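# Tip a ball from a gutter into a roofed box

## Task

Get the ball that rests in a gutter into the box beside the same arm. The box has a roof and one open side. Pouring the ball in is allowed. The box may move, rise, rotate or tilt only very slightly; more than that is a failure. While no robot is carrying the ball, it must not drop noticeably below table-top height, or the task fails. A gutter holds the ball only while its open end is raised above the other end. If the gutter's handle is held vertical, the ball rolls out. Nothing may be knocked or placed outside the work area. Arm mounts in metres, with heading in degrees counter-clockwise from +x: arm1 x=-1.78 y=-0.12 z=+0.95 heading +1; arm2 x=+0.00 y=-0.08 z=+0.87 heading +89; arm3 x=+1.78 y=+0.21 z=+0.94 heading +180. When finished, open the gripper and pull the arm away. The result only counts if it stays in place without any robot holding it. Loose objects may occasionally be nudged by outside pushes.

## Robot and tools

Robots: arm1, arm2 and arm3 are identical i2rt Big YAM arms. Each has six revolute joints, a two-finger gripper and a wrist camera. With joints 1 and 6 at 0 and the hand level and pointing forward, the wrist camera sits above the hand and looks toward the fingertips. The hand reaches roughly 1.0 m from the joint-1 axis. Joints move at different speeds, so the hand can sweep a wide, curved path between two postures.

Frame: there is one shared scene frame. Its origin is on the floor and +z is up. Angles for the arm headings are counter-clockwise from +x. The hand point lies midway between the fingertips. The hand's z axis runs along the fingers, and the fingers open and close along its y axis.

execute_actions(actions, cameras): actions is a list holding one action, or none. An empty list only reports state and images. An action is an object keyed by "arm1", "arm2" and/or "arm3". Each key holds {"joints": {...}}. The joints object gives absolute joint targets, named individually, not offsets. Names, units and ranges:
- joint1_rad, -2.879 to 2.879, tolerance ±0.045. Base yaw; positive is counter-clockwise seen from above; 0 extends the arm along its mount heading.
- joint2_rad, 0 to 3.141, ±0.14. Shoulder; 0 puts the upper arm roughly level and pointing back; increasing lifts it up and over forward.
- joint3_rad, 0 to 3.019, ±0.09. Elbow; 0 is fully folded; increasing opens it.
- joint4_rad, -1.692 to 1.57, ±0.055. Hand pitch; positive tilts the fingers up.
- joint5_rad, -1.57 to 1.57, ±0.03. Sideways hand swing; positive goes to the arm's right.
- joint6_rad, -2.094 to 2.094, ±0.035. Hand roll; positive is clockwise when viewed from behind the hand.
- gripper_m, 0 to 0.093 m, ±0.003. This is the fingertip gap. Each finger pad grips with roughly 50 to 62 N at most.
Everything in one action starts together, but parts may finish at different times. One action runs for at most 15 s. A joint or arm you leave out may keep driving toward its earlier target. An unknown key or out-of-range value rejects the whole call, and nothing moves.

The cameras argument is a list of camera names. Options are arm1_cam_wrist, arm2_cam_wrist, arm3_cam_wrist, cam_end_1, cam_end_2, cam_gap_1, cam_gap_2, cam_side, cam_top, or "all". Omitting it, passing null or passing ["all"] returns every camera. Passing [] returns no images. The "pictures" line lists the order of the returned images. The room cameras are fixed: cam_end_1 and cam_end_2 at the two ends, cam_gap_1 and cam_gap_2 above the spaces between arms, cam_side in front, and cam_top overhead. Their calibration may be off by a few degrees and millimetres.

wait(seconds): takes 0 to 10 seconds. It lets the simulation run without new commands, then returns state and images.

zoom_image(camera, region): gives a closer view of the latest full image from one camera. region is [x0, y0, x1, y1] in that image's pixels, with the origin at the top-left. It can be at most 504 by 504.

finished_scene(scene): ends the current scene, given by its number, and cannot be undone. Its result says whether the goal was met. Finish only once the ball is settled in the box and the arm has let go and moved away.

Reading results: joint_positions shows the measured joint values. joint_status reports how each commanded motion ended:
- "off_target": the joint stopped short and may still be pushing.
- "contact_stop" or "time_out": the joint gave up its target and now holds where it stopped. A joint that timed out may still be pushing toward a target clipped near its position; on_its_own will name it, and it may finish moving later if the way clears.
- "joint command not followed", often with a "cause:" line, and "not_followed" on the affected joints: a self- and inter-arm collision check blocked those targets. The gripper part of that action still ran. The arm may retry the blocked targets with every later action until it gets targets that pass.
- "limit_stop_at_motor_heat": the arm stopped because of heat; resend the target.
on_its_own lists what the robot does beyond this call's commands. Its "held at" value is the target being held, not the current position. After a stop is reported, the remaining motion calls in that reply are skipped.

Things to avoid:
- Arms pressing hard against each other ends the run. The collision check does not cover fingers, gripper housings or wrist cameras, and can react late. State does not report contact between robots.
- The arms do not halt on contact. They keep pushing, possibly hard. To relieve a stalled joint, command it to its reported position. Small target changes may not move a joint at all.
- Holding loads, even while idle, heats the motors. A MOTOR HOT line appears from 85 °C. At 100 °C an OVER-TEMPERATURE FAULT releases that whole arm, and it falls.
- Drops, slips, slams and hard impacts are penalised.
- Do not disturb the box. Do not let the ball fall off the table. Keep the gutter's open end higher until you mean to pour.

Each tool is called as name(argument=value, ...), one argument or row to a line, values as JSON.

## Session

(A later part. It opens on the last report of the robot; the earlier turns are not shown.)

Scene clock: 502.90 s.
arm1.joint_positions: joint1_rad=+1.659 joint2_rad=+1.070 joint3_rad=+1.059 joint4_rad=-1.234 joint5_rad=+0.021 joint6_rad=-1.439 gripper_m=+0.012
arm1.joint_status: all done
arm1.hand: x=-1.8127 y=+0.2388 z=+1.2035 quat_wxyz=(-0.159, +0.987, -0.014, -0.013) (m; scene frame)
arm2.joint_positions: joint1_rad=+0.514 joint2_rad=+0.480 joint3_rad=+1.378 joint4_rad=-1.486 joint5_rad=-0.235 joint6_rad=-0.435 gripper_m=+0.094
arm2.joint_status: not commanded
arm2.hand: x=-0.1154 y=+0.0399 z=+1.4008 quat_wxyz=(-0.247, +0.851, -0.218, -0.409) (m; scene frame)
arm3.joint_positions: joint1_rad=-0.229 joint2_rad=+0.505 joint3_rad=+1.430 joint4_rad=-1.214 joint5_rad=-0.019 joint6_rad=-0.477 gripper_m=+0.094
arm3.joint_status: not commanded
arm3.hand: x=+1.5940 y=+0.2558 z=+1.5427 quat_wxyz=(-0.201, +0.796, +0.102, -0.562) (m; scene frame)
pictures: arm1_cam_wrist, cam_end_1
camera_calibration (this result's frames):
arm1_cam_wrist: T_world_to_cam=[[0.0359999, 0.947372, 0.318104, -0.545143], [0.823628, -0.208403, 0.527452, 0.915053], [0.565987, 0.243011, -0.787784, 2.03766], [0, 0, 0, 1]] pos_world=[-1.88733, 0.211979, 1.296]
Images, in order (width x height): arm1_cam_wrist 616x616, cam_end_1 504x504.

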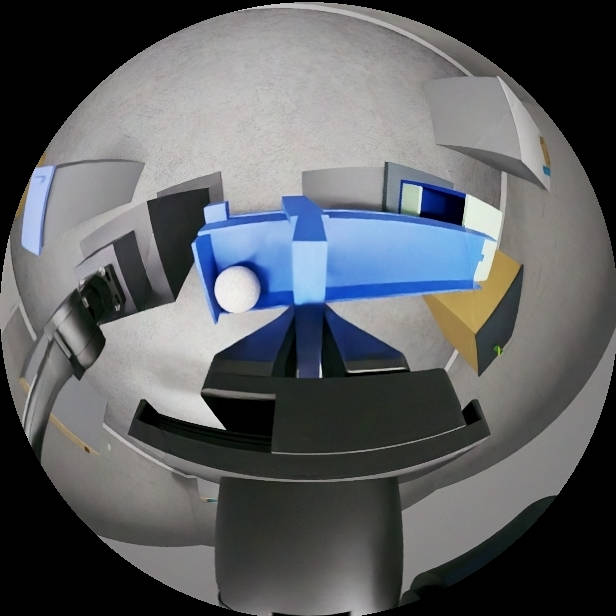

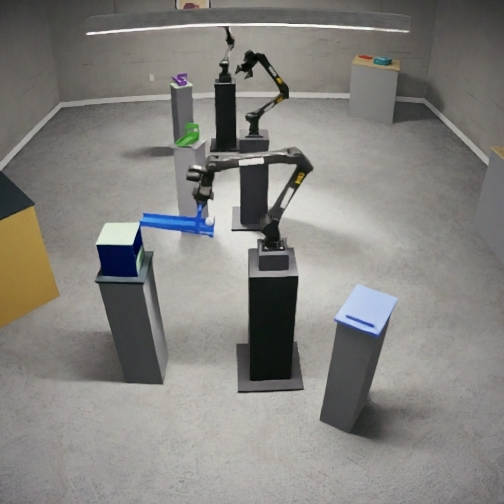

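execute_actions(
  actions=[
    {"arm1":{"joints":{"joint3_rad":0.935,"joint4_rad":-1.055}}},
  ],
  cameras=["arm1_cam_wrist"],
)

Scene clock: 590.30 s.
arm1.joint_positions: joint1_rad=+1.659 joint2_rad=+1.070 joint3_rad=+0.914 joint4_rad=-1.075 joint5_rad=+0.021 joint6_rad=-1.440 gripper_m=+0.012
arm1.joint_status: all done
arm1.hand: x=-1.8130 y=+0.2369 z=+1.1492 quat_wxyz=(-0.166, +0.986, -0.014, -0.014) (m; scene frame)
arm2.joint_positions: joint1_rad=+0.514 joint2_rad=+0.480 joint3_rad=+1.378 joint4_rad=-1.486 joint5_rad=-0.235 joint6_rad=-0.435 gripper_m=+0.094
arm2.joint_status: not commanded
arm2.hand: x=-0.1154 y=+0.0399 z=+1.4008 quat_wxyz=(-0.247, +0.851, -0.218, -0.409) (m; scene frame)
arm3.joint_positions: joint1_rad=-0.229 joint2_rad=+0.505 joint3_rad=+1.430 joint4_rad=-1.214 joint5_rad=-0.019 joint6_rad=-0.477 gripper_m=+0.094
arm3.joint_status: not commanded
arm3.hand: x=+1.5940 y=+0.2558 z=+1.5427 quat_wxyz=(-0.201, +0.796, +0.102, -0.562) (m; scene frame)
pictures: arm1_cam_wrist
camera_calibration (this result's frames):
arm1_cam_wrist: T_world_to_cam=[[0.0357982, 0.943208, 0.330267, -0.539389], [0.824363, -0.214687, 0.52377, 0.950517], [0.564929, 0.25351, -0.785231, 1.98823], [0, 0, 0, 1]] pos_world=[-1.88747, 0.208785, 1.24151]
Images, in order (width x height): arm1_cam_wrist 616x616.

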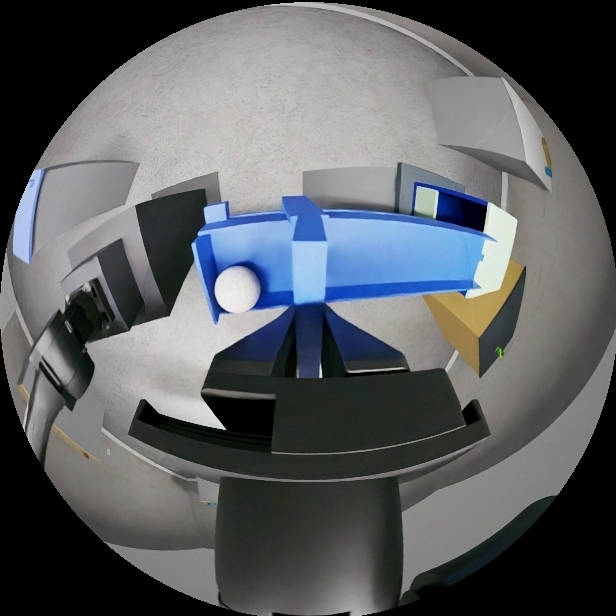

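execute_actions(
  actions=[
    {"arm1":{"joints":{"joint2_rad":1.21,"joint3_rad":0.9,"joint4_rad":-0.995}}},
  ],
  cameras=["arm1_cam_wrist","cam_end_1","cam_side"],
)

Scene clock: 596.13 s.
arm1.joint_positions: joint1_rad=+1.659 joint2_rad=+1.222 joint3_rad=+0.881 joint4_rad=-1.010 joint5_rad=+0.021 joint6_rad=-1.440 gripper_m=+0.012
arm1.joint_status: all done
arm1.hand: x=-1.8147 y=+0.2476 z=+1.0870 quat_wxyz=(-0.107, +0.994, -0.013, -0.007) (m; scene frame)
arm2.joint_positions: joint1_rad=+0.514 joint2_rad=+0.480 joint3_rad=+1.378 joint4_rad=-1.486 joint5_rad=-0.235 joint6_rad=-0.435 gripper_m=+0.094
arm2.joint_status: not commanded
arm2.hand: x=-0.1154 y=+0.0399 z=+1.4008 quat_wxyz=(-0.247, +0.851, -0.218, -0.409) (m; scene frame)
arm3.joint_positions: joint1_rad=-0.229 joint2_rad=+0.505 joint3_rad=+1.430 joint4_rad=-1.214 joint5_rad=-0.019 joint6_rad=-0.477 gripper_m=+0.094
arm3.joint_status: not commanded
arm3.hand: x=+1.5940 y=+0.2558 z=+1.5427 quat_wxyz=(-0.201, +0.796, +0.102, -0.562) (m; scene frame)
pictures: arm1_cam_wrist, cam_end_1, cam_side
camera_calibration (this result's frames):
arm1_cam_wrist: T_world_to_cam=[[0.0312583, 0.975825, 0.216304, -0.42134], [0.817571, -0.149454, 0.556094, 0.923207], [0.574979, 0.159462, -0.802478, 1.99789], [0, 0, 0, 1]] pos_world=[-1.89036, 0.230545, 1.18101]
Images, in order (width x height): arm1_cam_wrist 616x616, cam_end_1 504x504, cam_side 504x504.

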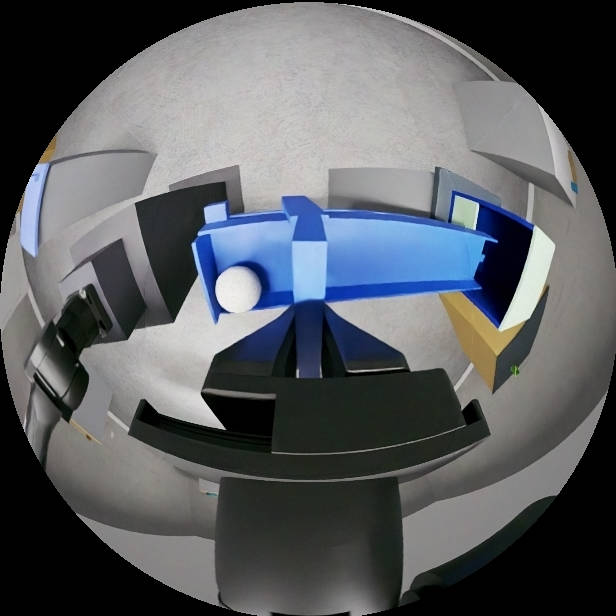

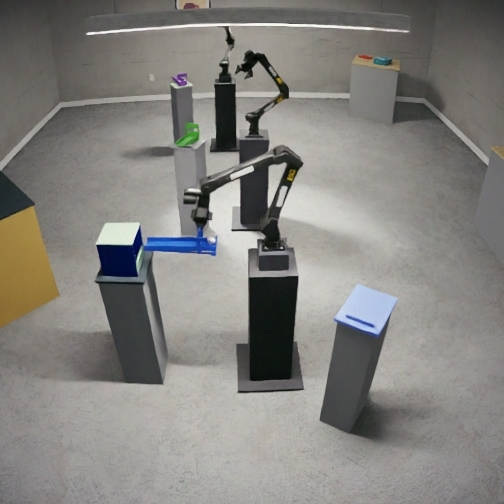

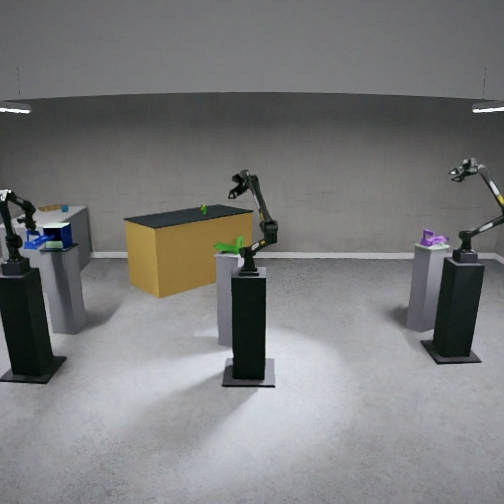

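zoom_image(
  camera="cam_end_1",
  region=[90, 195, 230, 295],
)

zoom_image(
  camera="arm1_cam_wrist",
  region=[400, 150, 580, 350],
)

zoom_image(
  camera="cam_side",
  region=[0, 190, 100, 280],
)

Region (90, 195, 230, 295) of cam_end_1's 504x504 image, scaled by 3.600, with more detail than that image has; it fills the top 360 rows of this view, and the rest is white.

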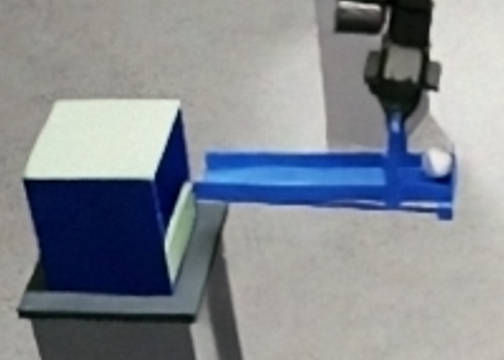

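Region (400, 150, 580, 350) of arm1_cam_wrist's 616x616 image, scaled by 2.520, with more detail than that image has; it fills the left 454 columns of this view, and the rest is white.

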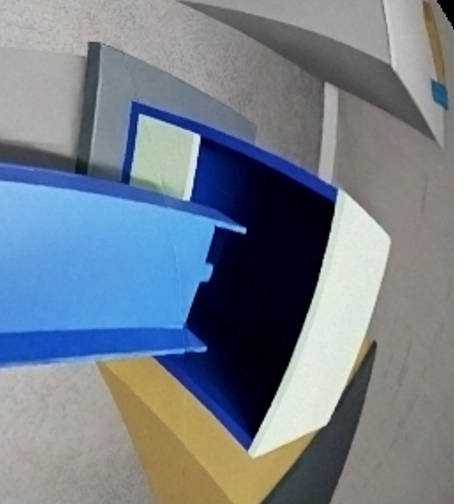

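Region (0, 190, 100, 280) of cam_side's 504x504 image, scaled by 5.040, with more detail than that image has; it fills the top 454 rows of this view, and the rest is white.

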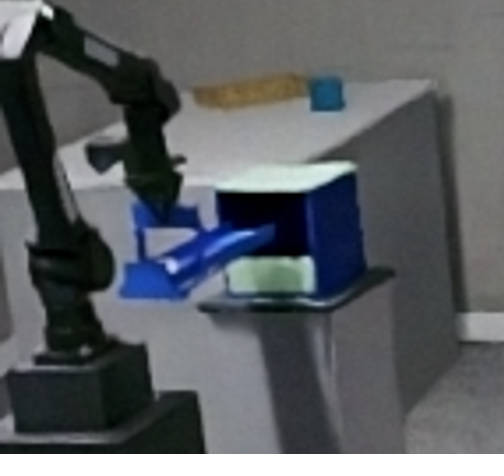

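execute_actions(
  actions=[
    {"arm1":{"joints":{"joint1_rad":1.618,"joint6_rad":-1.482,"joint4_rad":-0.965}}},
  ],
  cameras=["arm1_cam_wrist"],
)

Scene clock: 646.07 s.
arm1.joint_positions: joint1_rad=+1.620 joint2_rad=+1.222 joint3_rad=+0.881 joint4_rad=-0.983 joint5_rad=+0.020 joint6_rad=-1.465 gripper_m=+0.012
arm1.joint_status: all done
arm1.hand: x=-1.8011 y=+0.2553 z=+1.0884 quat_wxyz=(-0.120, +0.993, -0.020, -0.005) (m; scene frame)
arm2.joint_positions: joint1_rad=+0.514 joint2_rad=+0.480 joint3_rad=+1.378 joint4_rad=-1.486 joint5_rad=-0.235 joint6_rad=-0.435 gripper_m=+0.094
arm2.joint_status: not commanded
arm2.hand: x=-0.1154 y=+0.0399 z=+1.4008 quat_wxyz=(-0.247, +0.851, -0.218, -0.409) (m; scene frame)
arm3.joint_positions: joint1_rad=-0.229 joint2_rad=+0.505 joint3_rad=+1.430 joint4_rad=-1.214 joint5_rad=-0.019 joint6_rad=-0.477 gripper_m=+0.094
arm3.joint_status: not commanded
arm3.hand: x=+1.5940 y=+0.2558 z=+1.5427 quat_wxyz=(-0.201, +0.796, +0.102, -0.562) (m; scene frame)
pictures: arm1_cam_wrist
camera_calibration (this result's frames):
arm1_cam_wrist: T_world_to_cam=[[0.0439083, 0.969091, 0.242764, -0.433842], [0.81415, -0.17554, 0.553485, 0.915761], [0.578992, 0.173344, -0.796693, 1.98733], [0, 0, 0, 1]] pos_world=[-1.87716, 0.236694, 1.18175]
Images, in order (width x height): arm1_cam_wrist 616x616.

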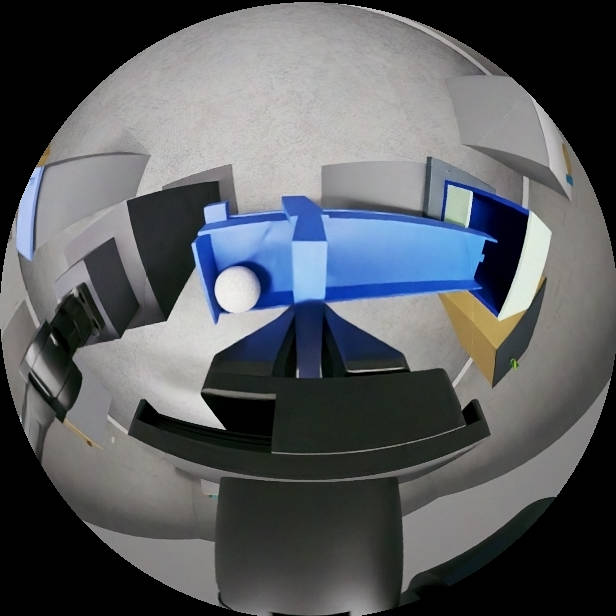

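execute_actions(
  actions=[
    {"arm1":{"joints":{"joint1_rad":1.61,"joint2_rad":1.31,"joint3_rad":0.995}}},
  ],
  cameras=["arm1_cam_wrist","cam_end_1"],
)

Scene clock: 657.97 s.
arm1.joint_positions: joint1_rad=+1.618 joint2_rad=+1.311 joint3_rad=+0.934 joint4_rad=-0.977 joint5_rad=+0.020 joint6_rad=-1.466 gripper_m=+0.012
arm1.joint_status: all done
arm1.hand: x=-1.8020 y=+0.2767 z=+1.0779 quat_wxyz=(-0.105, +0.994, -0.020, -0.004) (m; scene frame)
arm2.joint_positions: joint1_rad=+0.514 joint2_rad=+0.480 joint3_rad=+1.378 joint4_rad=-1.486 joint5_rad=-0.235 joint6_rad=-0.435 gripper_m=+0.094
arm2.joint_status: not commanded
arm2.hand: x=-0.1154 y=+0.0399 z=+1.4008 quat_wxyz=(-0.247, +0.851, -0.218, -0.409) (m; scene frame)
arm3.joint_positions: joint1_rad=-0.229 joint2_rad=+0.505 joint3_rad=+1.430 joint4_rad=-1.214 joint5_rad=-0.019 joint6_rad=-0.477 gripper_m=+0.094
arm3.joint_status: not commanded
arm3.hand: x=+1.5940 y=+0.2558 z=+1.5427 quat_wxyz=(-0.201, +0.796, +0.102, -0.562) (m; scene frame)
pictures: arm1_cam_wrist, cam_end_1
camera_calibration (this result's frames):
arm1_cam_wrist: T_world_to_cam=[[0.0438912, 0.976094, 0.212872, -0.42175], [0.812787, -0.158786, 0.560504, 0.91148], [0.580906, 0.148418, -0.800325, 1.99004], [0, 0, 0, 1]] pos_world=[-1.87835, 0.26104, 1.17157]
Images, in order (width x height): arm1_cam_wrist 616x616, cam_end_1 504x504.

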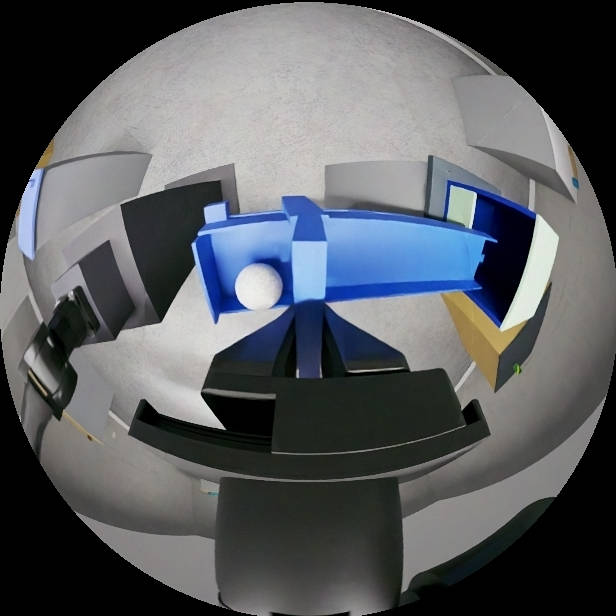

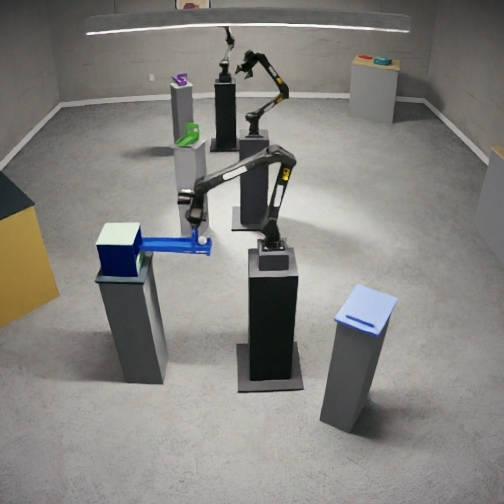

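execute_actions(
  actions=[
    {"arm1":{"joints":{"joint3_rad":1.04}}},
  ],
  cameras=["arm1_cam_wrist","cam_end_1"],
)

Scene clock: 668.23 s.
arm1.joint_positions: joint1_rad=+1.618 joint2_rad=+1.311 joint3_rad=+0.984 joint4_rad=-0.977 joint5_rad=+0.020 joint6_rad=-1.466 gripper_m=+0.012
arm1.joint_status: all done
arm1.hand: x=-1.8031 y=+0.2953 z=+1.0986 quat_wxyz=(-0.130, +0.991, -0.020, -0.006) (m; scene frame)
arm2.joint_positions: joint1_rad=+0.514 joint2_rad=+0.480 joint3_rad=+1.378 joint4_rad=-1.486 joint5_rad=-0.235 joint6_rad=-0.435 gripper_m=+0.094
arm2.joint_status: not commanded
arm2.hand: x=-0.1154 y=+0.0399 z=+1.4008 quat_wxyz=(-0.247, +0.851, -0.218, -0.409) (m; scene frame)
arm3.joint_positions: joint1_rad=-0.229 joint2_rad=+0.505 joint3_rad=+1.430 joint4_rad=-1.214 joint5_rad=-0.019 joint6_rad=-0.477 gripper_m=+0.094
arm3.joint_status: not commanded
arm3.hand: x=+1.5940 y=+0.2558 z=+1.5427 quat_wxyz=(-0.201, +0.796, +0.102, -0.562) (m; scene frame)
pictures: arm1_cam_wrist, cam_end_1
camera_calibration (this result's frames):
arm1_cam_wrist: T_world_to_cam=[[0.0451035, 0.964257, 0.261102, -0.491588], [0.814587, -0.186799, 0.54914, 0.927703], [0.578286, 0.187922, -0.793896, 1.98104], [0, 0, 0, 1]] pos_world=[-1.87913, 0.27503, 1.19165]
Images, in order (width x height): arm1_cam_wrist 616x616, cam_end_1 504x504.

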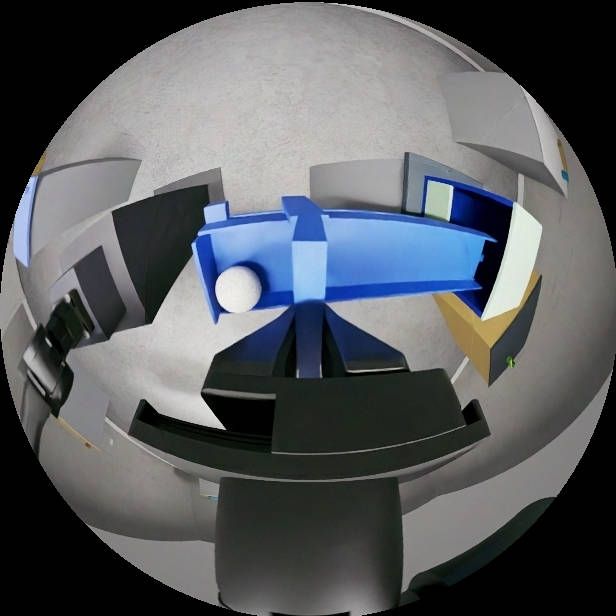

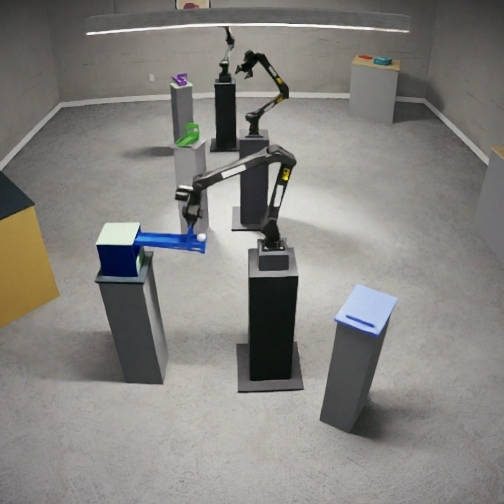

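zoom_image(
  camera="cam_end_1",
  region=[90, 195, 230, 295],
)

Region (90, 195, 230, 295) of cam_end_1's 504x504 image, scaled by 3.600, with more detail than that image has; it fills the top 360 rows of this view, and the rest is white.

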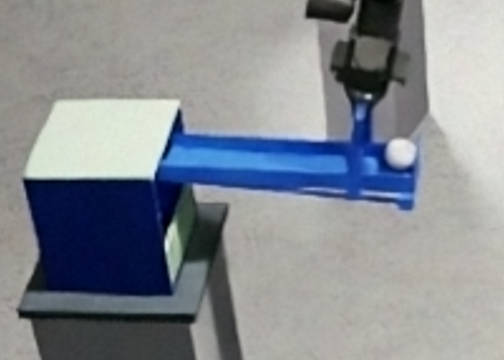

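execute_actions(
  actions=[
    {"arm1":{"joints":{"joint2_rad":1.365}}},
  ],
  cameras=["arm1_cam_wrist","cam_end_1"],
)

Scene clock: 684.57 s.
arm1.joint_positions: joint1_rad=+1.618 joint2_rad=+1.365 joint3_rad=+0.984 joint4_rad=-0.977 joint5_rad=+0.020 joint6_rad=-1.466 gripper_m=+0.012
arm1.joint_status: all done
arm1.hand: x=-1.8033 y=+0.2958 z=+1.0774 quat_wxyz=(-0.103, +0.994, -0.020, -0.003) (m; scene frame)
arm2.joint_positions: joint1_rad=+0.514 joint2_rad=+0.480 joint3_rad=+1.378 joint4_rad=-1.486 joint5_rad=-0.235 joint6_rad=-0.435 gripper_m=+0.094
arm2.joint_status: not commanded
arm2.hand: x=-0.1154 y=+0.0399 z=+1.4008 quat_wxyz=(-0.247, +0.851, -0.218, -0.409) (m; scene frame)
arm3.joint_positions: joint1_rad=-0.229 joint2_rad=+0.505 joint3_rad=+1.430 joint4_rad=-1.214 joint5_rad=-0.019 joint6_rad=-0.477 gripper_m=+0.094
arm3.joint_status: not commanded
arm3.hand: x=+1.5940 y=+0.2558 z=+1.5427 quat_wxyz=(-0.201, +0.796, +0.102, -0.562) (m; scene frame)
pictures: arm1_cam_wrist, cam_end_1
camera_calibration (this result's frames):
arm1_cam_wrist: T_world_to_cam=[[0.0438052, 0.976898, 0.209167, -0.436683], [0.812647, -0.156625, 0.561314, 0.91411], [0.581107, 0.14539, -0.800735, 1.98923], [0, 0, 0, 1]] pos_world=[-1.87968, 0.280552, 1.17108]
Images, in order (width x height): arm1_cam_wrist 616x616, cam_end_1 504x504.

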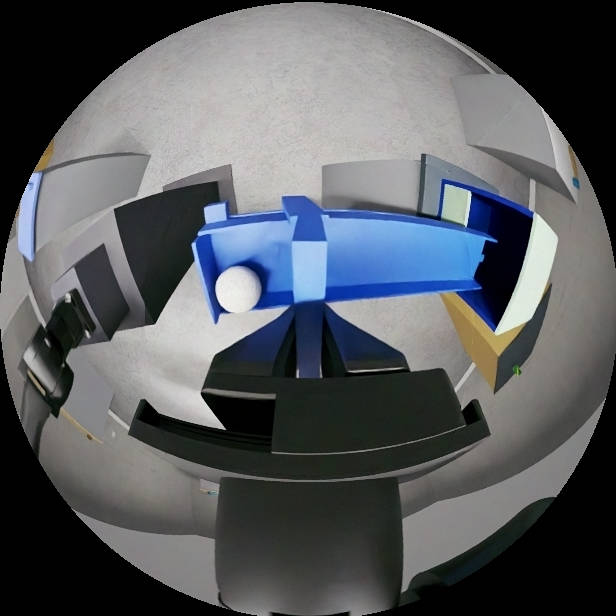

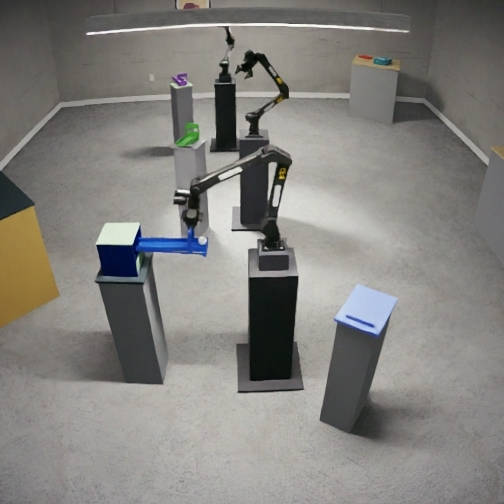

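execute_actions(
  actions=[
    {"arm1":{"joints":{"joint1_rad":1.603,"joint2_rad":1.415,"joint3_rad":1.092}}},
  ],
  cameras=["arm1_cam_wrist","cam_end_1"],
)

Scene clock: 702.63 s.
arm1.joint_positions: joint1_rad=+1.610 joint2_rad=+1.408 joint3_rad=+1.033 joint4_rad=-0.977 joint5_rad=+0.020 joint6_rad=-1.467 gripper_m=+0.012
arm1.joint_status: all done
arm1.hand: x=-1.8009 y=+0.3153 z=+1.0799 quat_wxyz=(-0.106, +0.994, -0.024, -0.003) (m; scene frame)
arm2.joint_positions: joint1_rad=+0.514 joint2_rad=+0.480 joint3_rad=+1.378 joint4_rad=-1.486 joint5_rad=-0.235 joint6_rad=-0.435 gripper_m=+0.094
arm2.joint_status: not commanded
arm2.hand: x=-0.1154 y=+0.0399 z=+1.4008 quat_wxyz=(-0.247, +0.851, -0.218, -0.409) (m; scene frame)
arm3.joint_positions: joint1_rad=-0.229 joint2_rad=+0.505 joint3_rad=+1.430 joint4_rad=-1.214 joint5_rad=-0.019 joint6_rad=-0.477 gripper_m=+0.094
arm3.joint_status: not commanded
arm3.hand: x=+1.5940 y=+0.2558 z=+1.5427 quat_wxyz=(-0.201, +0.796, +0.102, -0.562) (m; scene frame)
pictures: arm1_cam_wrist, cam_end_1
camera_calibration (this result's frames):
arm1_cam_wrist: T_world_to_cam=[[0.0517519, 0.975071, 0.215775, -0.448522], [0.811508, -0.166988, 0.559973, 0.916484], [0.582045, 0.146123, -0.79992, 1.9876], [0, 0, 0, 1]] pos_world=[-1.8774, 0.299947, 1.17349]
Images, in order (width x height): arm1_cam_wrist 616x616, cam_end_1 504x504.

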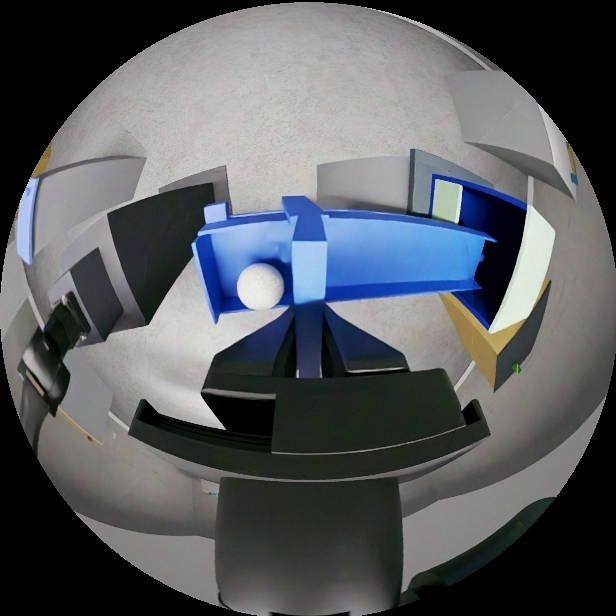

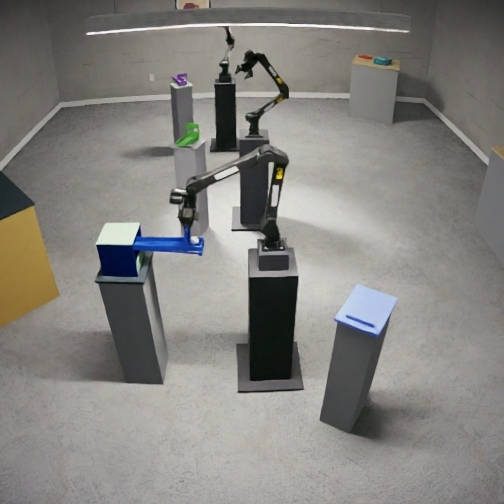

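execute_actions(
  actions=[
    {"arm1":{"joints":{"joint2_rad":1.465,"joint3_rad":1.146}}},
  ],
  cameras=["arm1_cam_wrist","cam_end_1"],
)

Scene clock: 708.00 s.
arm1.joint_positions: joint1_rad=+1.610 joint2_rad=+1.459 joint3_rad=+1.087 joint4_rad=-0.977 joint5_rad=+0.020 joint6_rad=-1.467 gripper_m=+0.012
arm1.joint_status: all done
arm1.hand: x=-1.8022 y=+0.3359 z=+1.0800 quat_wxyz=(-0.108, +0.994, -0.024, -0.003) (m; scene frame)
arm2.joint_positions: joint1_rad=+0.514 joint2_rad=+0.480 joint3_rad=+1.378 joint4_rad=-1.486 joint5_rad=-0.235 joint6_rad=-0.435 gripper_m=+0.094
arm2.joint_status: not commanded
arm2.hand: x=-0.1154 y=+0.0399 z=+1.4008 quat_wxyz=(-0.247, +0.851, -0.218, -0.409) (m; scene frame)
arm3.joint_positions: joint1_rad=-0.229 joint2_rad=+0.505 joint3_rad=+1.430 joint4_rad=-1.214 joint5_rad=-0.019 joint6_rad=-0.477 gripper_m=+0.094
arm3.joint_status: not commanded
arm3.hand: x=+1.5940 y=+0.2558 z=+1.5427 quat_wxyz=(-0.201, +0.796, +0.102, -0.562) (m; scene frame)
pictures: arm1_cam_wrist, cam_end_1
camera_calibration (this result's frames):
arm1_cam_wrist: T_world_to_cam=[[0.0518082, 0.974491, 0.218365, -0.471109], [0.811593, -0.168498, 0.559398, 0.922107], [0.581922, 0.148242, -0.799619, 1.98417], [0, 0, 0, 1]] pos_world=[-1.8786, 0.320327, 1.17363]
Images, in order (width x height): arm1_cam_wrist 616x616, cam_end_1 504x504.

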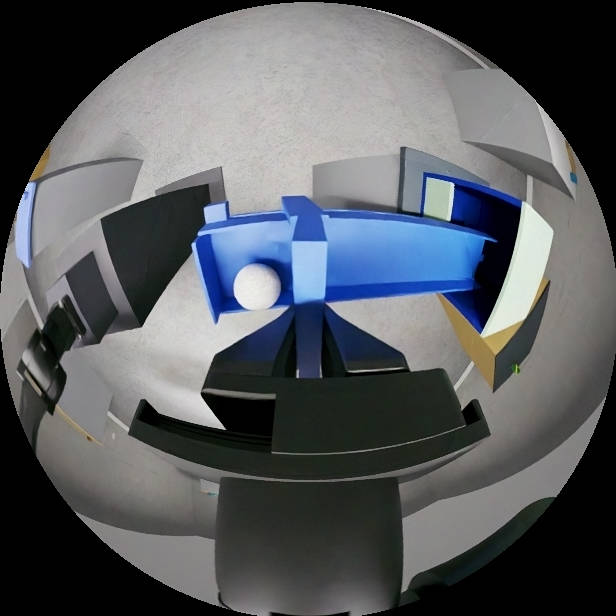

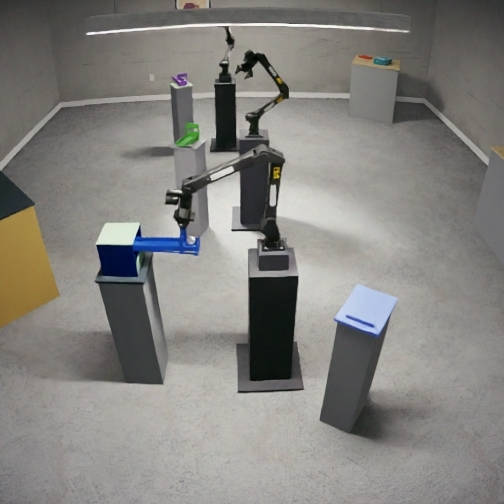

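execute_actions(
  actions=[
    {"arm1":{"joints":{"joint1_rad":1.596,"joint2_rad":1.516,"joint3_rad":1.2}}},
  ],
  cameras=["arm1_cam_wrist","cam_end_1"],
)

Scene clock: 726.73 s.
arm1.joint_positions: joint1_rad=+1.603 joint2_rad=+1.510 joint3_rad=+1.141 joint4_rad=-0.977 joint5_rad=+0.020 joint6_rad=-1.467 gripper_m=+0.012
arm1.joint_status: all done
arm1.hand: x=-1.8001 y=+0.3567 z=+1.0797 quat_wxyz=(-0.110, +0.994, -0.027, -0.003) (m; scene frame)
arm2.joint_positions: joint1_rad=+0.514 joint2_rad=+0.480 joint3_rad=+1.378 joint4_rad=-1.486 joint5_rad=-0.235 joint6_rad=-0.435 gripper_m=+0.094
arm2.joint_status: not commanded
arm2.hand: x=-0.1154 y=+0.0399 z=+1.4008 quat_wxyz=(-0.247, +0.851, -0.218, -0.409) (m; scene frame)
arm3.joint_positions: joint1_rad=-0.229 joint2_rad=+0.505 joint3_rad=+1.430 joint4_rad=-1.214 joint5_rad=-0.019 joint6_rad=-0.477 gripper_m=+0.094
arm3.joint_status: not commanded
arm3.hand: x=+1.5940 y=+0.2558 z=+1.5427 quat_wxyz=(-0.201, +0.796, +0.102, -0.562) (m; scene frame)
pictures: arm1_cam_wrist, cam_end_1
camera_calibration (this result's frames):
arm1_cam_wrist: T_world_to_cam=[[0.058563, 0.973284, 0.222011, -0.482805], [0.810497, -0.176191, 0.558616, 0.925774], [0.582808, 0.147225, -0.799162, 1.98107], [0, 0, 0, 1]] pos_world=[-1.87665, 0.341356, 1.17323]
Images, in order (width x height): arm1_cam_wrist 616x616, cam_end_1 504x504.

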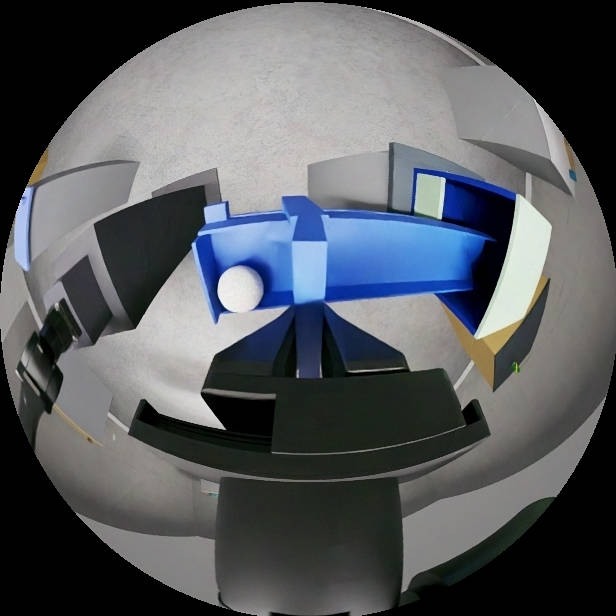

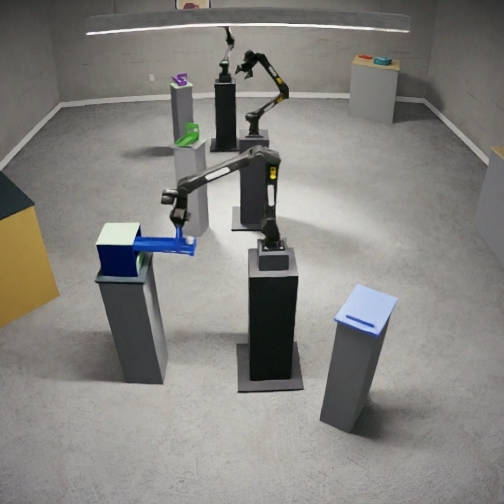

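execute_actions(
  actions=[
    {"arm1":{"joints":{"joint2_rad":1.567,"joint3_rad":1.254}}},
  ],
  cameras=["arm1_cam_wrist","cam_end_1"],
)

Scene clock: 737.00 s.
arm1.joint_positions: joint1_rad=+1.603 joint2_rad=+1.560 joint3_rad=+1.195 joint4_rad=-0.976 joint5_rad=+0.020 joint6_rad=-1.467 gripper_m=+0.012
arm1.joint_status: all done
arm1.hand: x=-1.8012 y=+0.3773 z=+1.0781 quat_wxyz=(-0.111, +0.993, -0.027, -0.003) (m; scene frame)
arm2.joint_positions: joint1_rad=+0.514 joint2_rad=+0.480 joint3_rad=+1.378 joint4_rad=-1.486 joint5_rad=-0.235 joint6_rad=-0.435 gripper_m=+0.094
arm2.joint_status: not commanded
arm2.hand: x=-0.1154 y=+0.0399 z=+1.4008 quat_wxyz=(-0.247, +0.851, -0.218, -0.409) (m; scene frame)
arm3.joint_positions: joint1_rad=-0.229 joint2_rad=+0.505 joint3_rad=+1.430 joint4_rad=-1.214 joint5_rad=-0.019 joint6_rad=-0.477 gripper_m=+0.094
arm3.joint_status: not commanded
arm3.hand: x=+1.5940 y=+0.2558 z=+1.5427 quat_wxyz=(-0.201, +0.796, +0.102, -0.562) (m; scene frame)
pictures: arm1_cam_wrist, cam_end_1
camera_calibration (this result's frames):
arm1_cam_wrist: T_world_to_cam=[[0.0582505, 0.972537, 0.225341, -0.506231], [0.810611, -0.177827, 0.557931, 0.932733], [0.582681, 0.150164, -0.798708, 1.97557], [0, 0, 0, 1]] pos_world=[-1.87772, 0.361534, 1.17158]
Images, in order (width x height): arm1_cam_wrist 616x616, cam_end_1 504x504.

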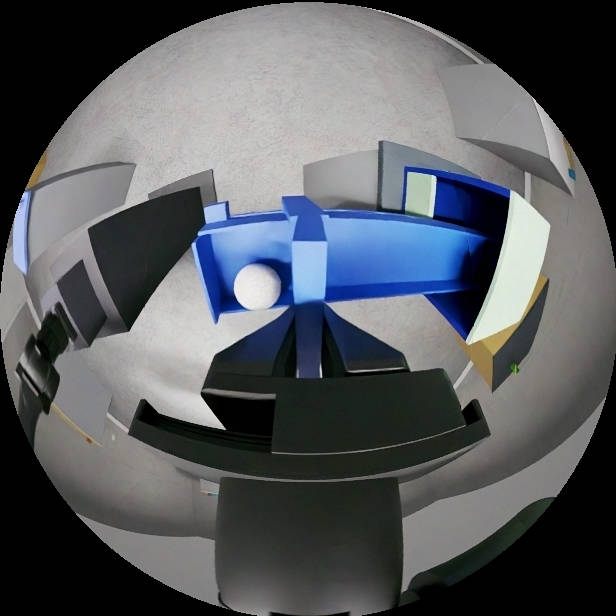

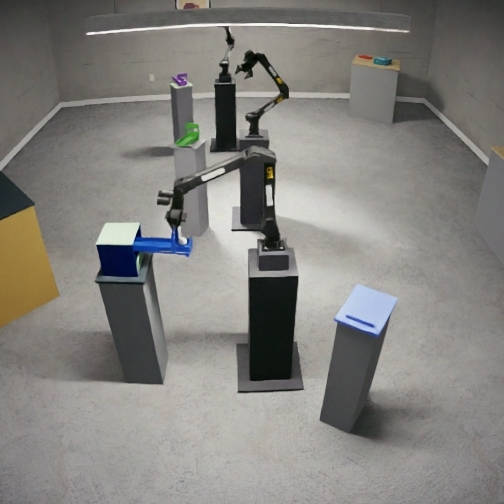

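execute_actions(
  actions=[
    {"arm1":{"joints":{"joint3_rad":1.278,"joint4_rad":-1.055}}},
  ],
  cameras=["arm1_cam_wrist","cam_end_1"],
)

Scene clock: 747.73 s.
arm1.joint_positions: joint1_rad=+1.603 joint2_rad=+1.560 joint3_rad=+1.217 joint4_rad=-1.049 joint5_rad=+0.020 joint6_rad=-1.467 gripper_m=+0.012
arm1.joint_status: all done
arm1.hand: x=-1.8007 y=+0.3681 z=+1.0835 quat_wxyz=(-0.086, +0.996, -0.027, -0.001) (m; scene frame)
arm2.joint_positions: joint1_rad=+0.514 joint2_rad=+0.480 joint3_rad=+1.378 joint4_rad=-1.486 joint5_rad=-0.235 joint6_rad=-0.435 gripper_m=+0.094
arm2.joint_status: not commanded
arm2.hand: x=-0.1154 y=+0.0399 z=+1.4008 quat_wxyz=(-0.247, +0.851, -0.218, -0.409) (m; scene frame)
arm3.joint_positions: joint1_rad=-0.229 joint2_rad=+0.505 joint3_rad=+1.430 joint4_rad=-1.214 joint5_rad=-0.019 joint6_rad=-0.477 gripper_m=+0.094
arm3.joint_status: not commanded
arm3.hand: x=+1.5940 y=+0.2558 z=+1.5427 quat_wxyz=(-0.201, +0.796, +0.102, -0.562) (m; scene frame)
pictures: arm1_cam_wrist, cam_end_1
camera_calibration (this result's frames):
arm1_cam_wrist: T_world_to_cam=[[0.0573075, 0.982662, 0.176326, -0.450922], [0.809196, -0.149163, 0.568289, 0.903299], [0.584737, 0.110115, -0.803715, 2.00489], [0, 0, 0, 1]] pos_world=[-1.87744, 0.357075, 1.17753]
Images, in order (width x height): arm1_cam_wrist 616x616, cam_end_1 504x504.

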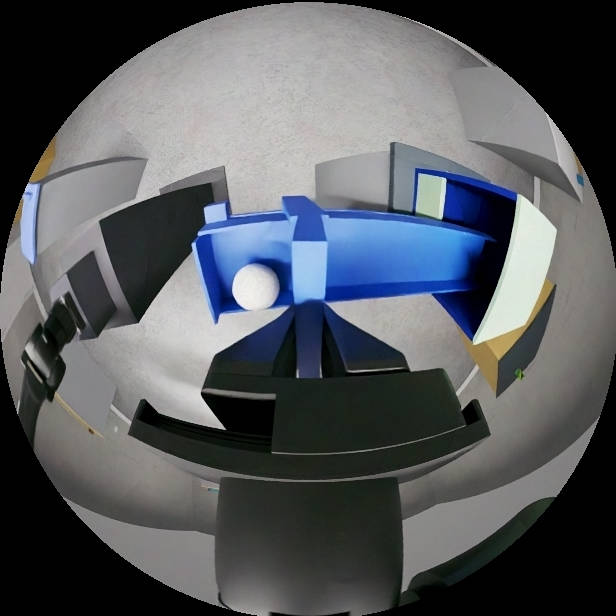

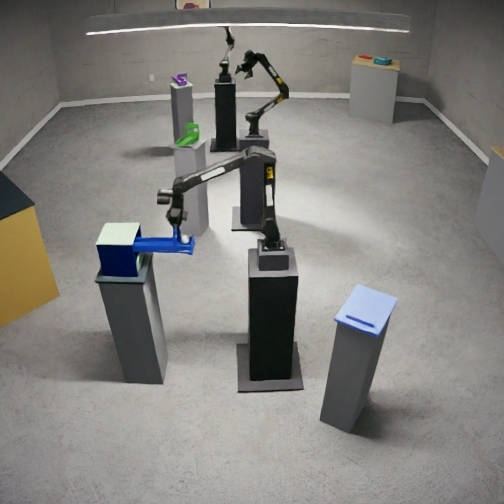

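execute_actions(
  actions=[
    {"arm1":{"joints":{"joint3_rad":1.302,"joint4_rad":-1.125}}},
  ],
  cameras=["arm1_cam_wrist","cam_end_1"],
)

Scene clock: 753.33 s.
arm1.joint_positions: joint1_rad=+1.603 joint2_rad=+1.560 joint3_rad=+1.244 joint4_rad=-1.118 joint5_rad=+0.020 joint6_rad=-1.468 gripper_m=+0.012
arm1.joint_status: all done
arm1.hand: x=-1.8002 y=+0.3611 z=+1.0916 quat_wxyz=(-0.065, +0.998, -0.026, +0.001) (m; scene frame)
arm2.joint_positions: joint1_rad=+0.514 joint2_rad=+0.480 joint3_rad=+1.378 joint4_rad=-1.486 joint5_rad=-0.235 joint6_rad=-0.435 gripper_m=+0.094
arm2.joint_status: not commanded
arm2.hand: x=-0.1154 y=+0.0399 z=+1.4008 quat_wxyz=(-0.247, +0.851, -0.218, -0.409) (m; scene frame)
arm3.joint_positions: joint1_rad=-0.229 joint2_rad=+0.505 joint3_rad=+1.430 joint4_rad=-1.214 joint5_rad=-0.019 joint6_rad=-0.477 gripper_m=+0.094
arm3.joint_status: not commanded
arm3.hand: x=+1.5940 y=+0.2558 z=+1.5427 quat_wxyz=(-0.201, +0.796, +0.102, -0.562) (m; scene frame)
pictures: arm1_cam_wrist, cam_end_1
camera_calibration (this result's frames):
arm1_cam_wrist: T_world_to_cam=[[0.0558444, 0.989355, 0.134381, -0.404746], [0.808003, -0.123847, 0.576015, 0.8776], [0.586526, 0.0764133, -0.806318, 2.03011], [0, 0, 0, 1]] pos_world=[-1.87721, 0.353998, 1.18579]
Images, in order (width x height): arm1_cam_wrist 616x616, cam_end_1 504x504.

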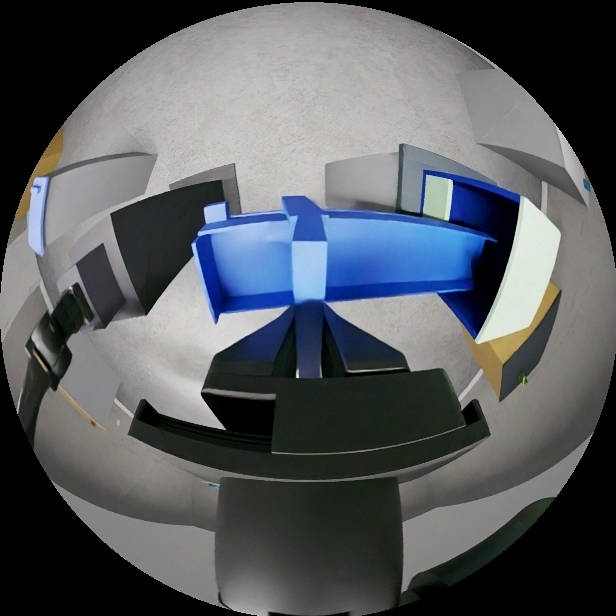

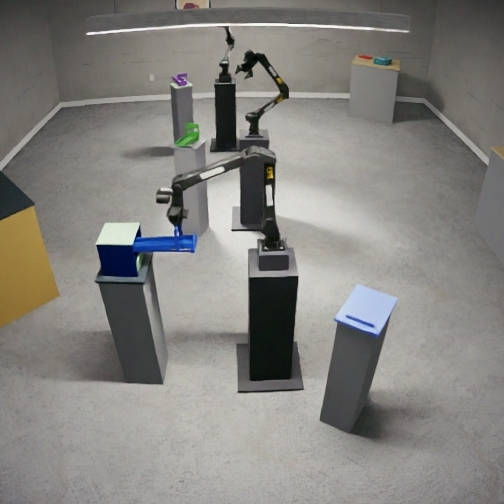

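execute_actions(
  actions=[],
)

Scene clock: 777.17 s.
arm1.joint_positions: joint1_rad=+1.603 joint2_rad=+1.560 joint3_rad=+1.244 joint4_rad=-1.118 joint5_rad=+0.020 joint6_rad=-1.468 gripper_m=+0.012
arm1.joint_status: all done
arm1.hand: x=-1.8002 y=+0.3611 z=+1.0916 quat_wxyz=(-0.065, +0.998, -0.026, +0.001) (m; scene frame)
arm2.joint_positions: joint1_rad=+0.514 joint2_rad=+0.480 joint3_rad=+1.378 joint4_rad=-1.486 joint5_rad=-0.235 joint6_rad=-0.435 gripper_m=+0.094
arm2.joint_status: not commanded
arm2.hand: x=-0.1154 y=+0.0399 z=+1.4008 quat_wxyz=(-0.247, +0.851, -0.218, -0.409) (m; scene frame)
arm3.joint_positions: joint1_rad=-0.229 joint2_rad=+0.505 joint3_rad=+1.430 joint4_rad=-1.214 joint5_rad=-0.019 joint6_rad=-0.477 gripper_m=+0.094
arm3.joint_status: not commanded
arm3.hand: x=+1.5940 y=+0.2558 z=+1.5427 quat_wxyz=(-0.201, +0.796, +0.102, -0.562) (m; scene frame)
pictures: arm1_cam_wrist, arm2_cam_wrist, arm3_cam_wrist, cam_end_1, cam_end_2, cam_gap_1, cam_gap_2, cam_side, cam_top
camera_calibration (this result's frames):
arm1_cam_wrist: T_world_to_cam=[[0.0558444, 0.989355, 0.134381, -0.404746], [0.808003, -0.123847, 0.576015, 0.8776], [0.586526, 0.0764133, -0.806318, 2.03011], [0, 0, 0, 1]] pos_world=[-1.87721, 0.353998, 1.18579]
arm2_cam_wrist: T_world_to_cam=[[0.569163, 0.782914, 0.251196, -0.315908], [0.809756, -0.480729, -0.336445, 0.59193], [-0.142651, 0.394899, -0.907582, 1.36391], [0, 0, 0, 1]] pos_world=[-0.104953, -0.00672214, 1.51637]
arm3_cam_wrist: T_world_to_cam=[[0.0754937, 0.89672, 0.436113, -1.02159], [0.832984, 0.1837, -0.521912, -0.56896], [-0.548123, 0.402676, -0.733085, 2.02436], [0, 0, 0, 1]] pos_world=[1.66065, 0.205438, 1.63261]
Images, in order (width x height): arm1_cam_wrist 616x616, arm2_cam_wrist 616x616, arm3_cam_wrist 616x616, cam_end_1 504x504, cam_end_2 504x504, cam_gap_1 504x504, cam_gap_2 504x504, cam_side 504x504, cam_top 504x504.

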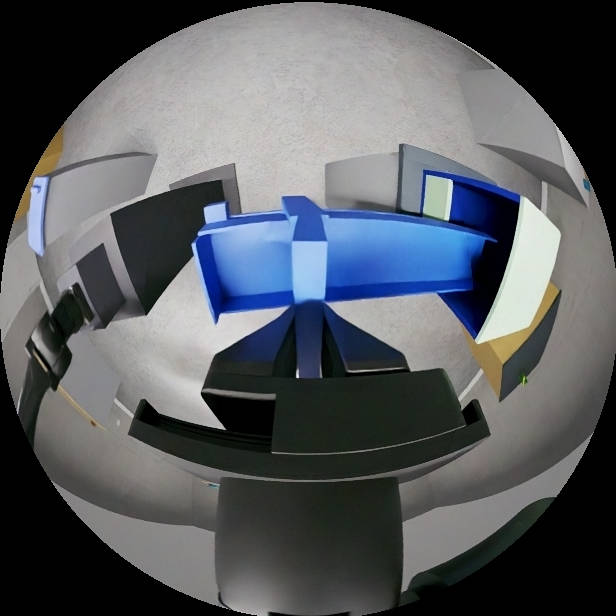

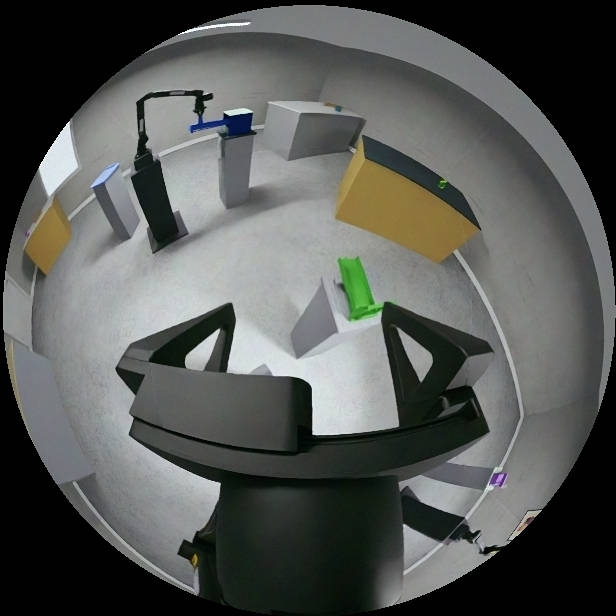

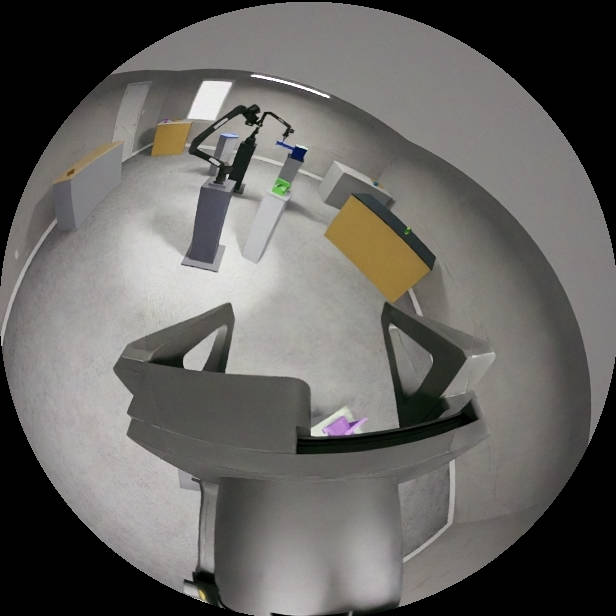

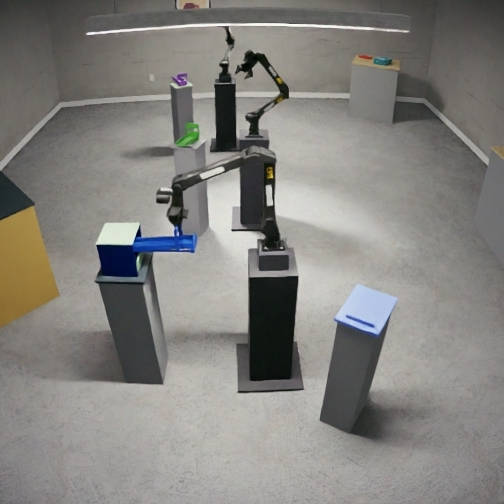

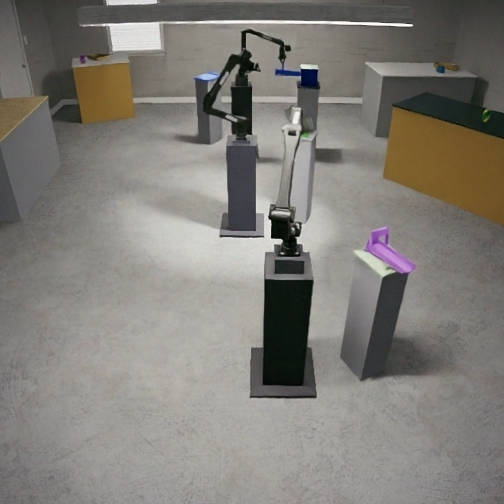

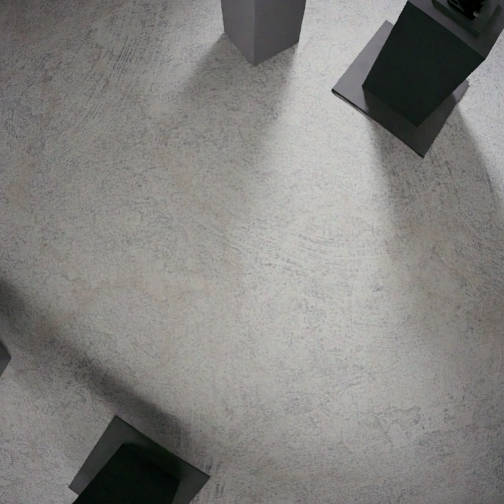

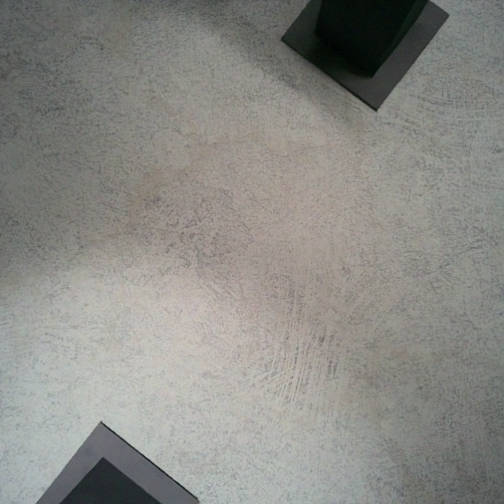

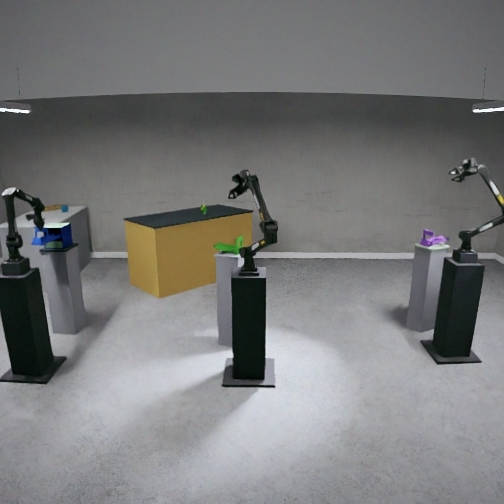

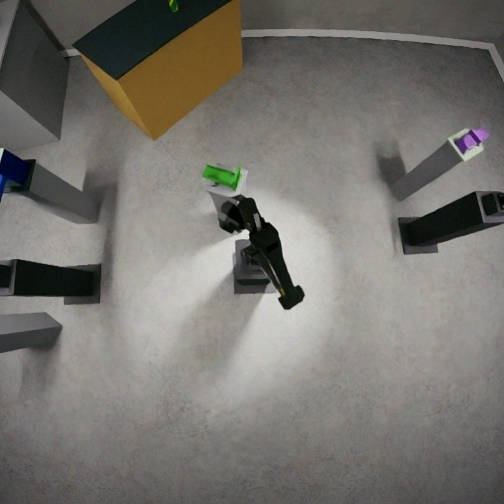

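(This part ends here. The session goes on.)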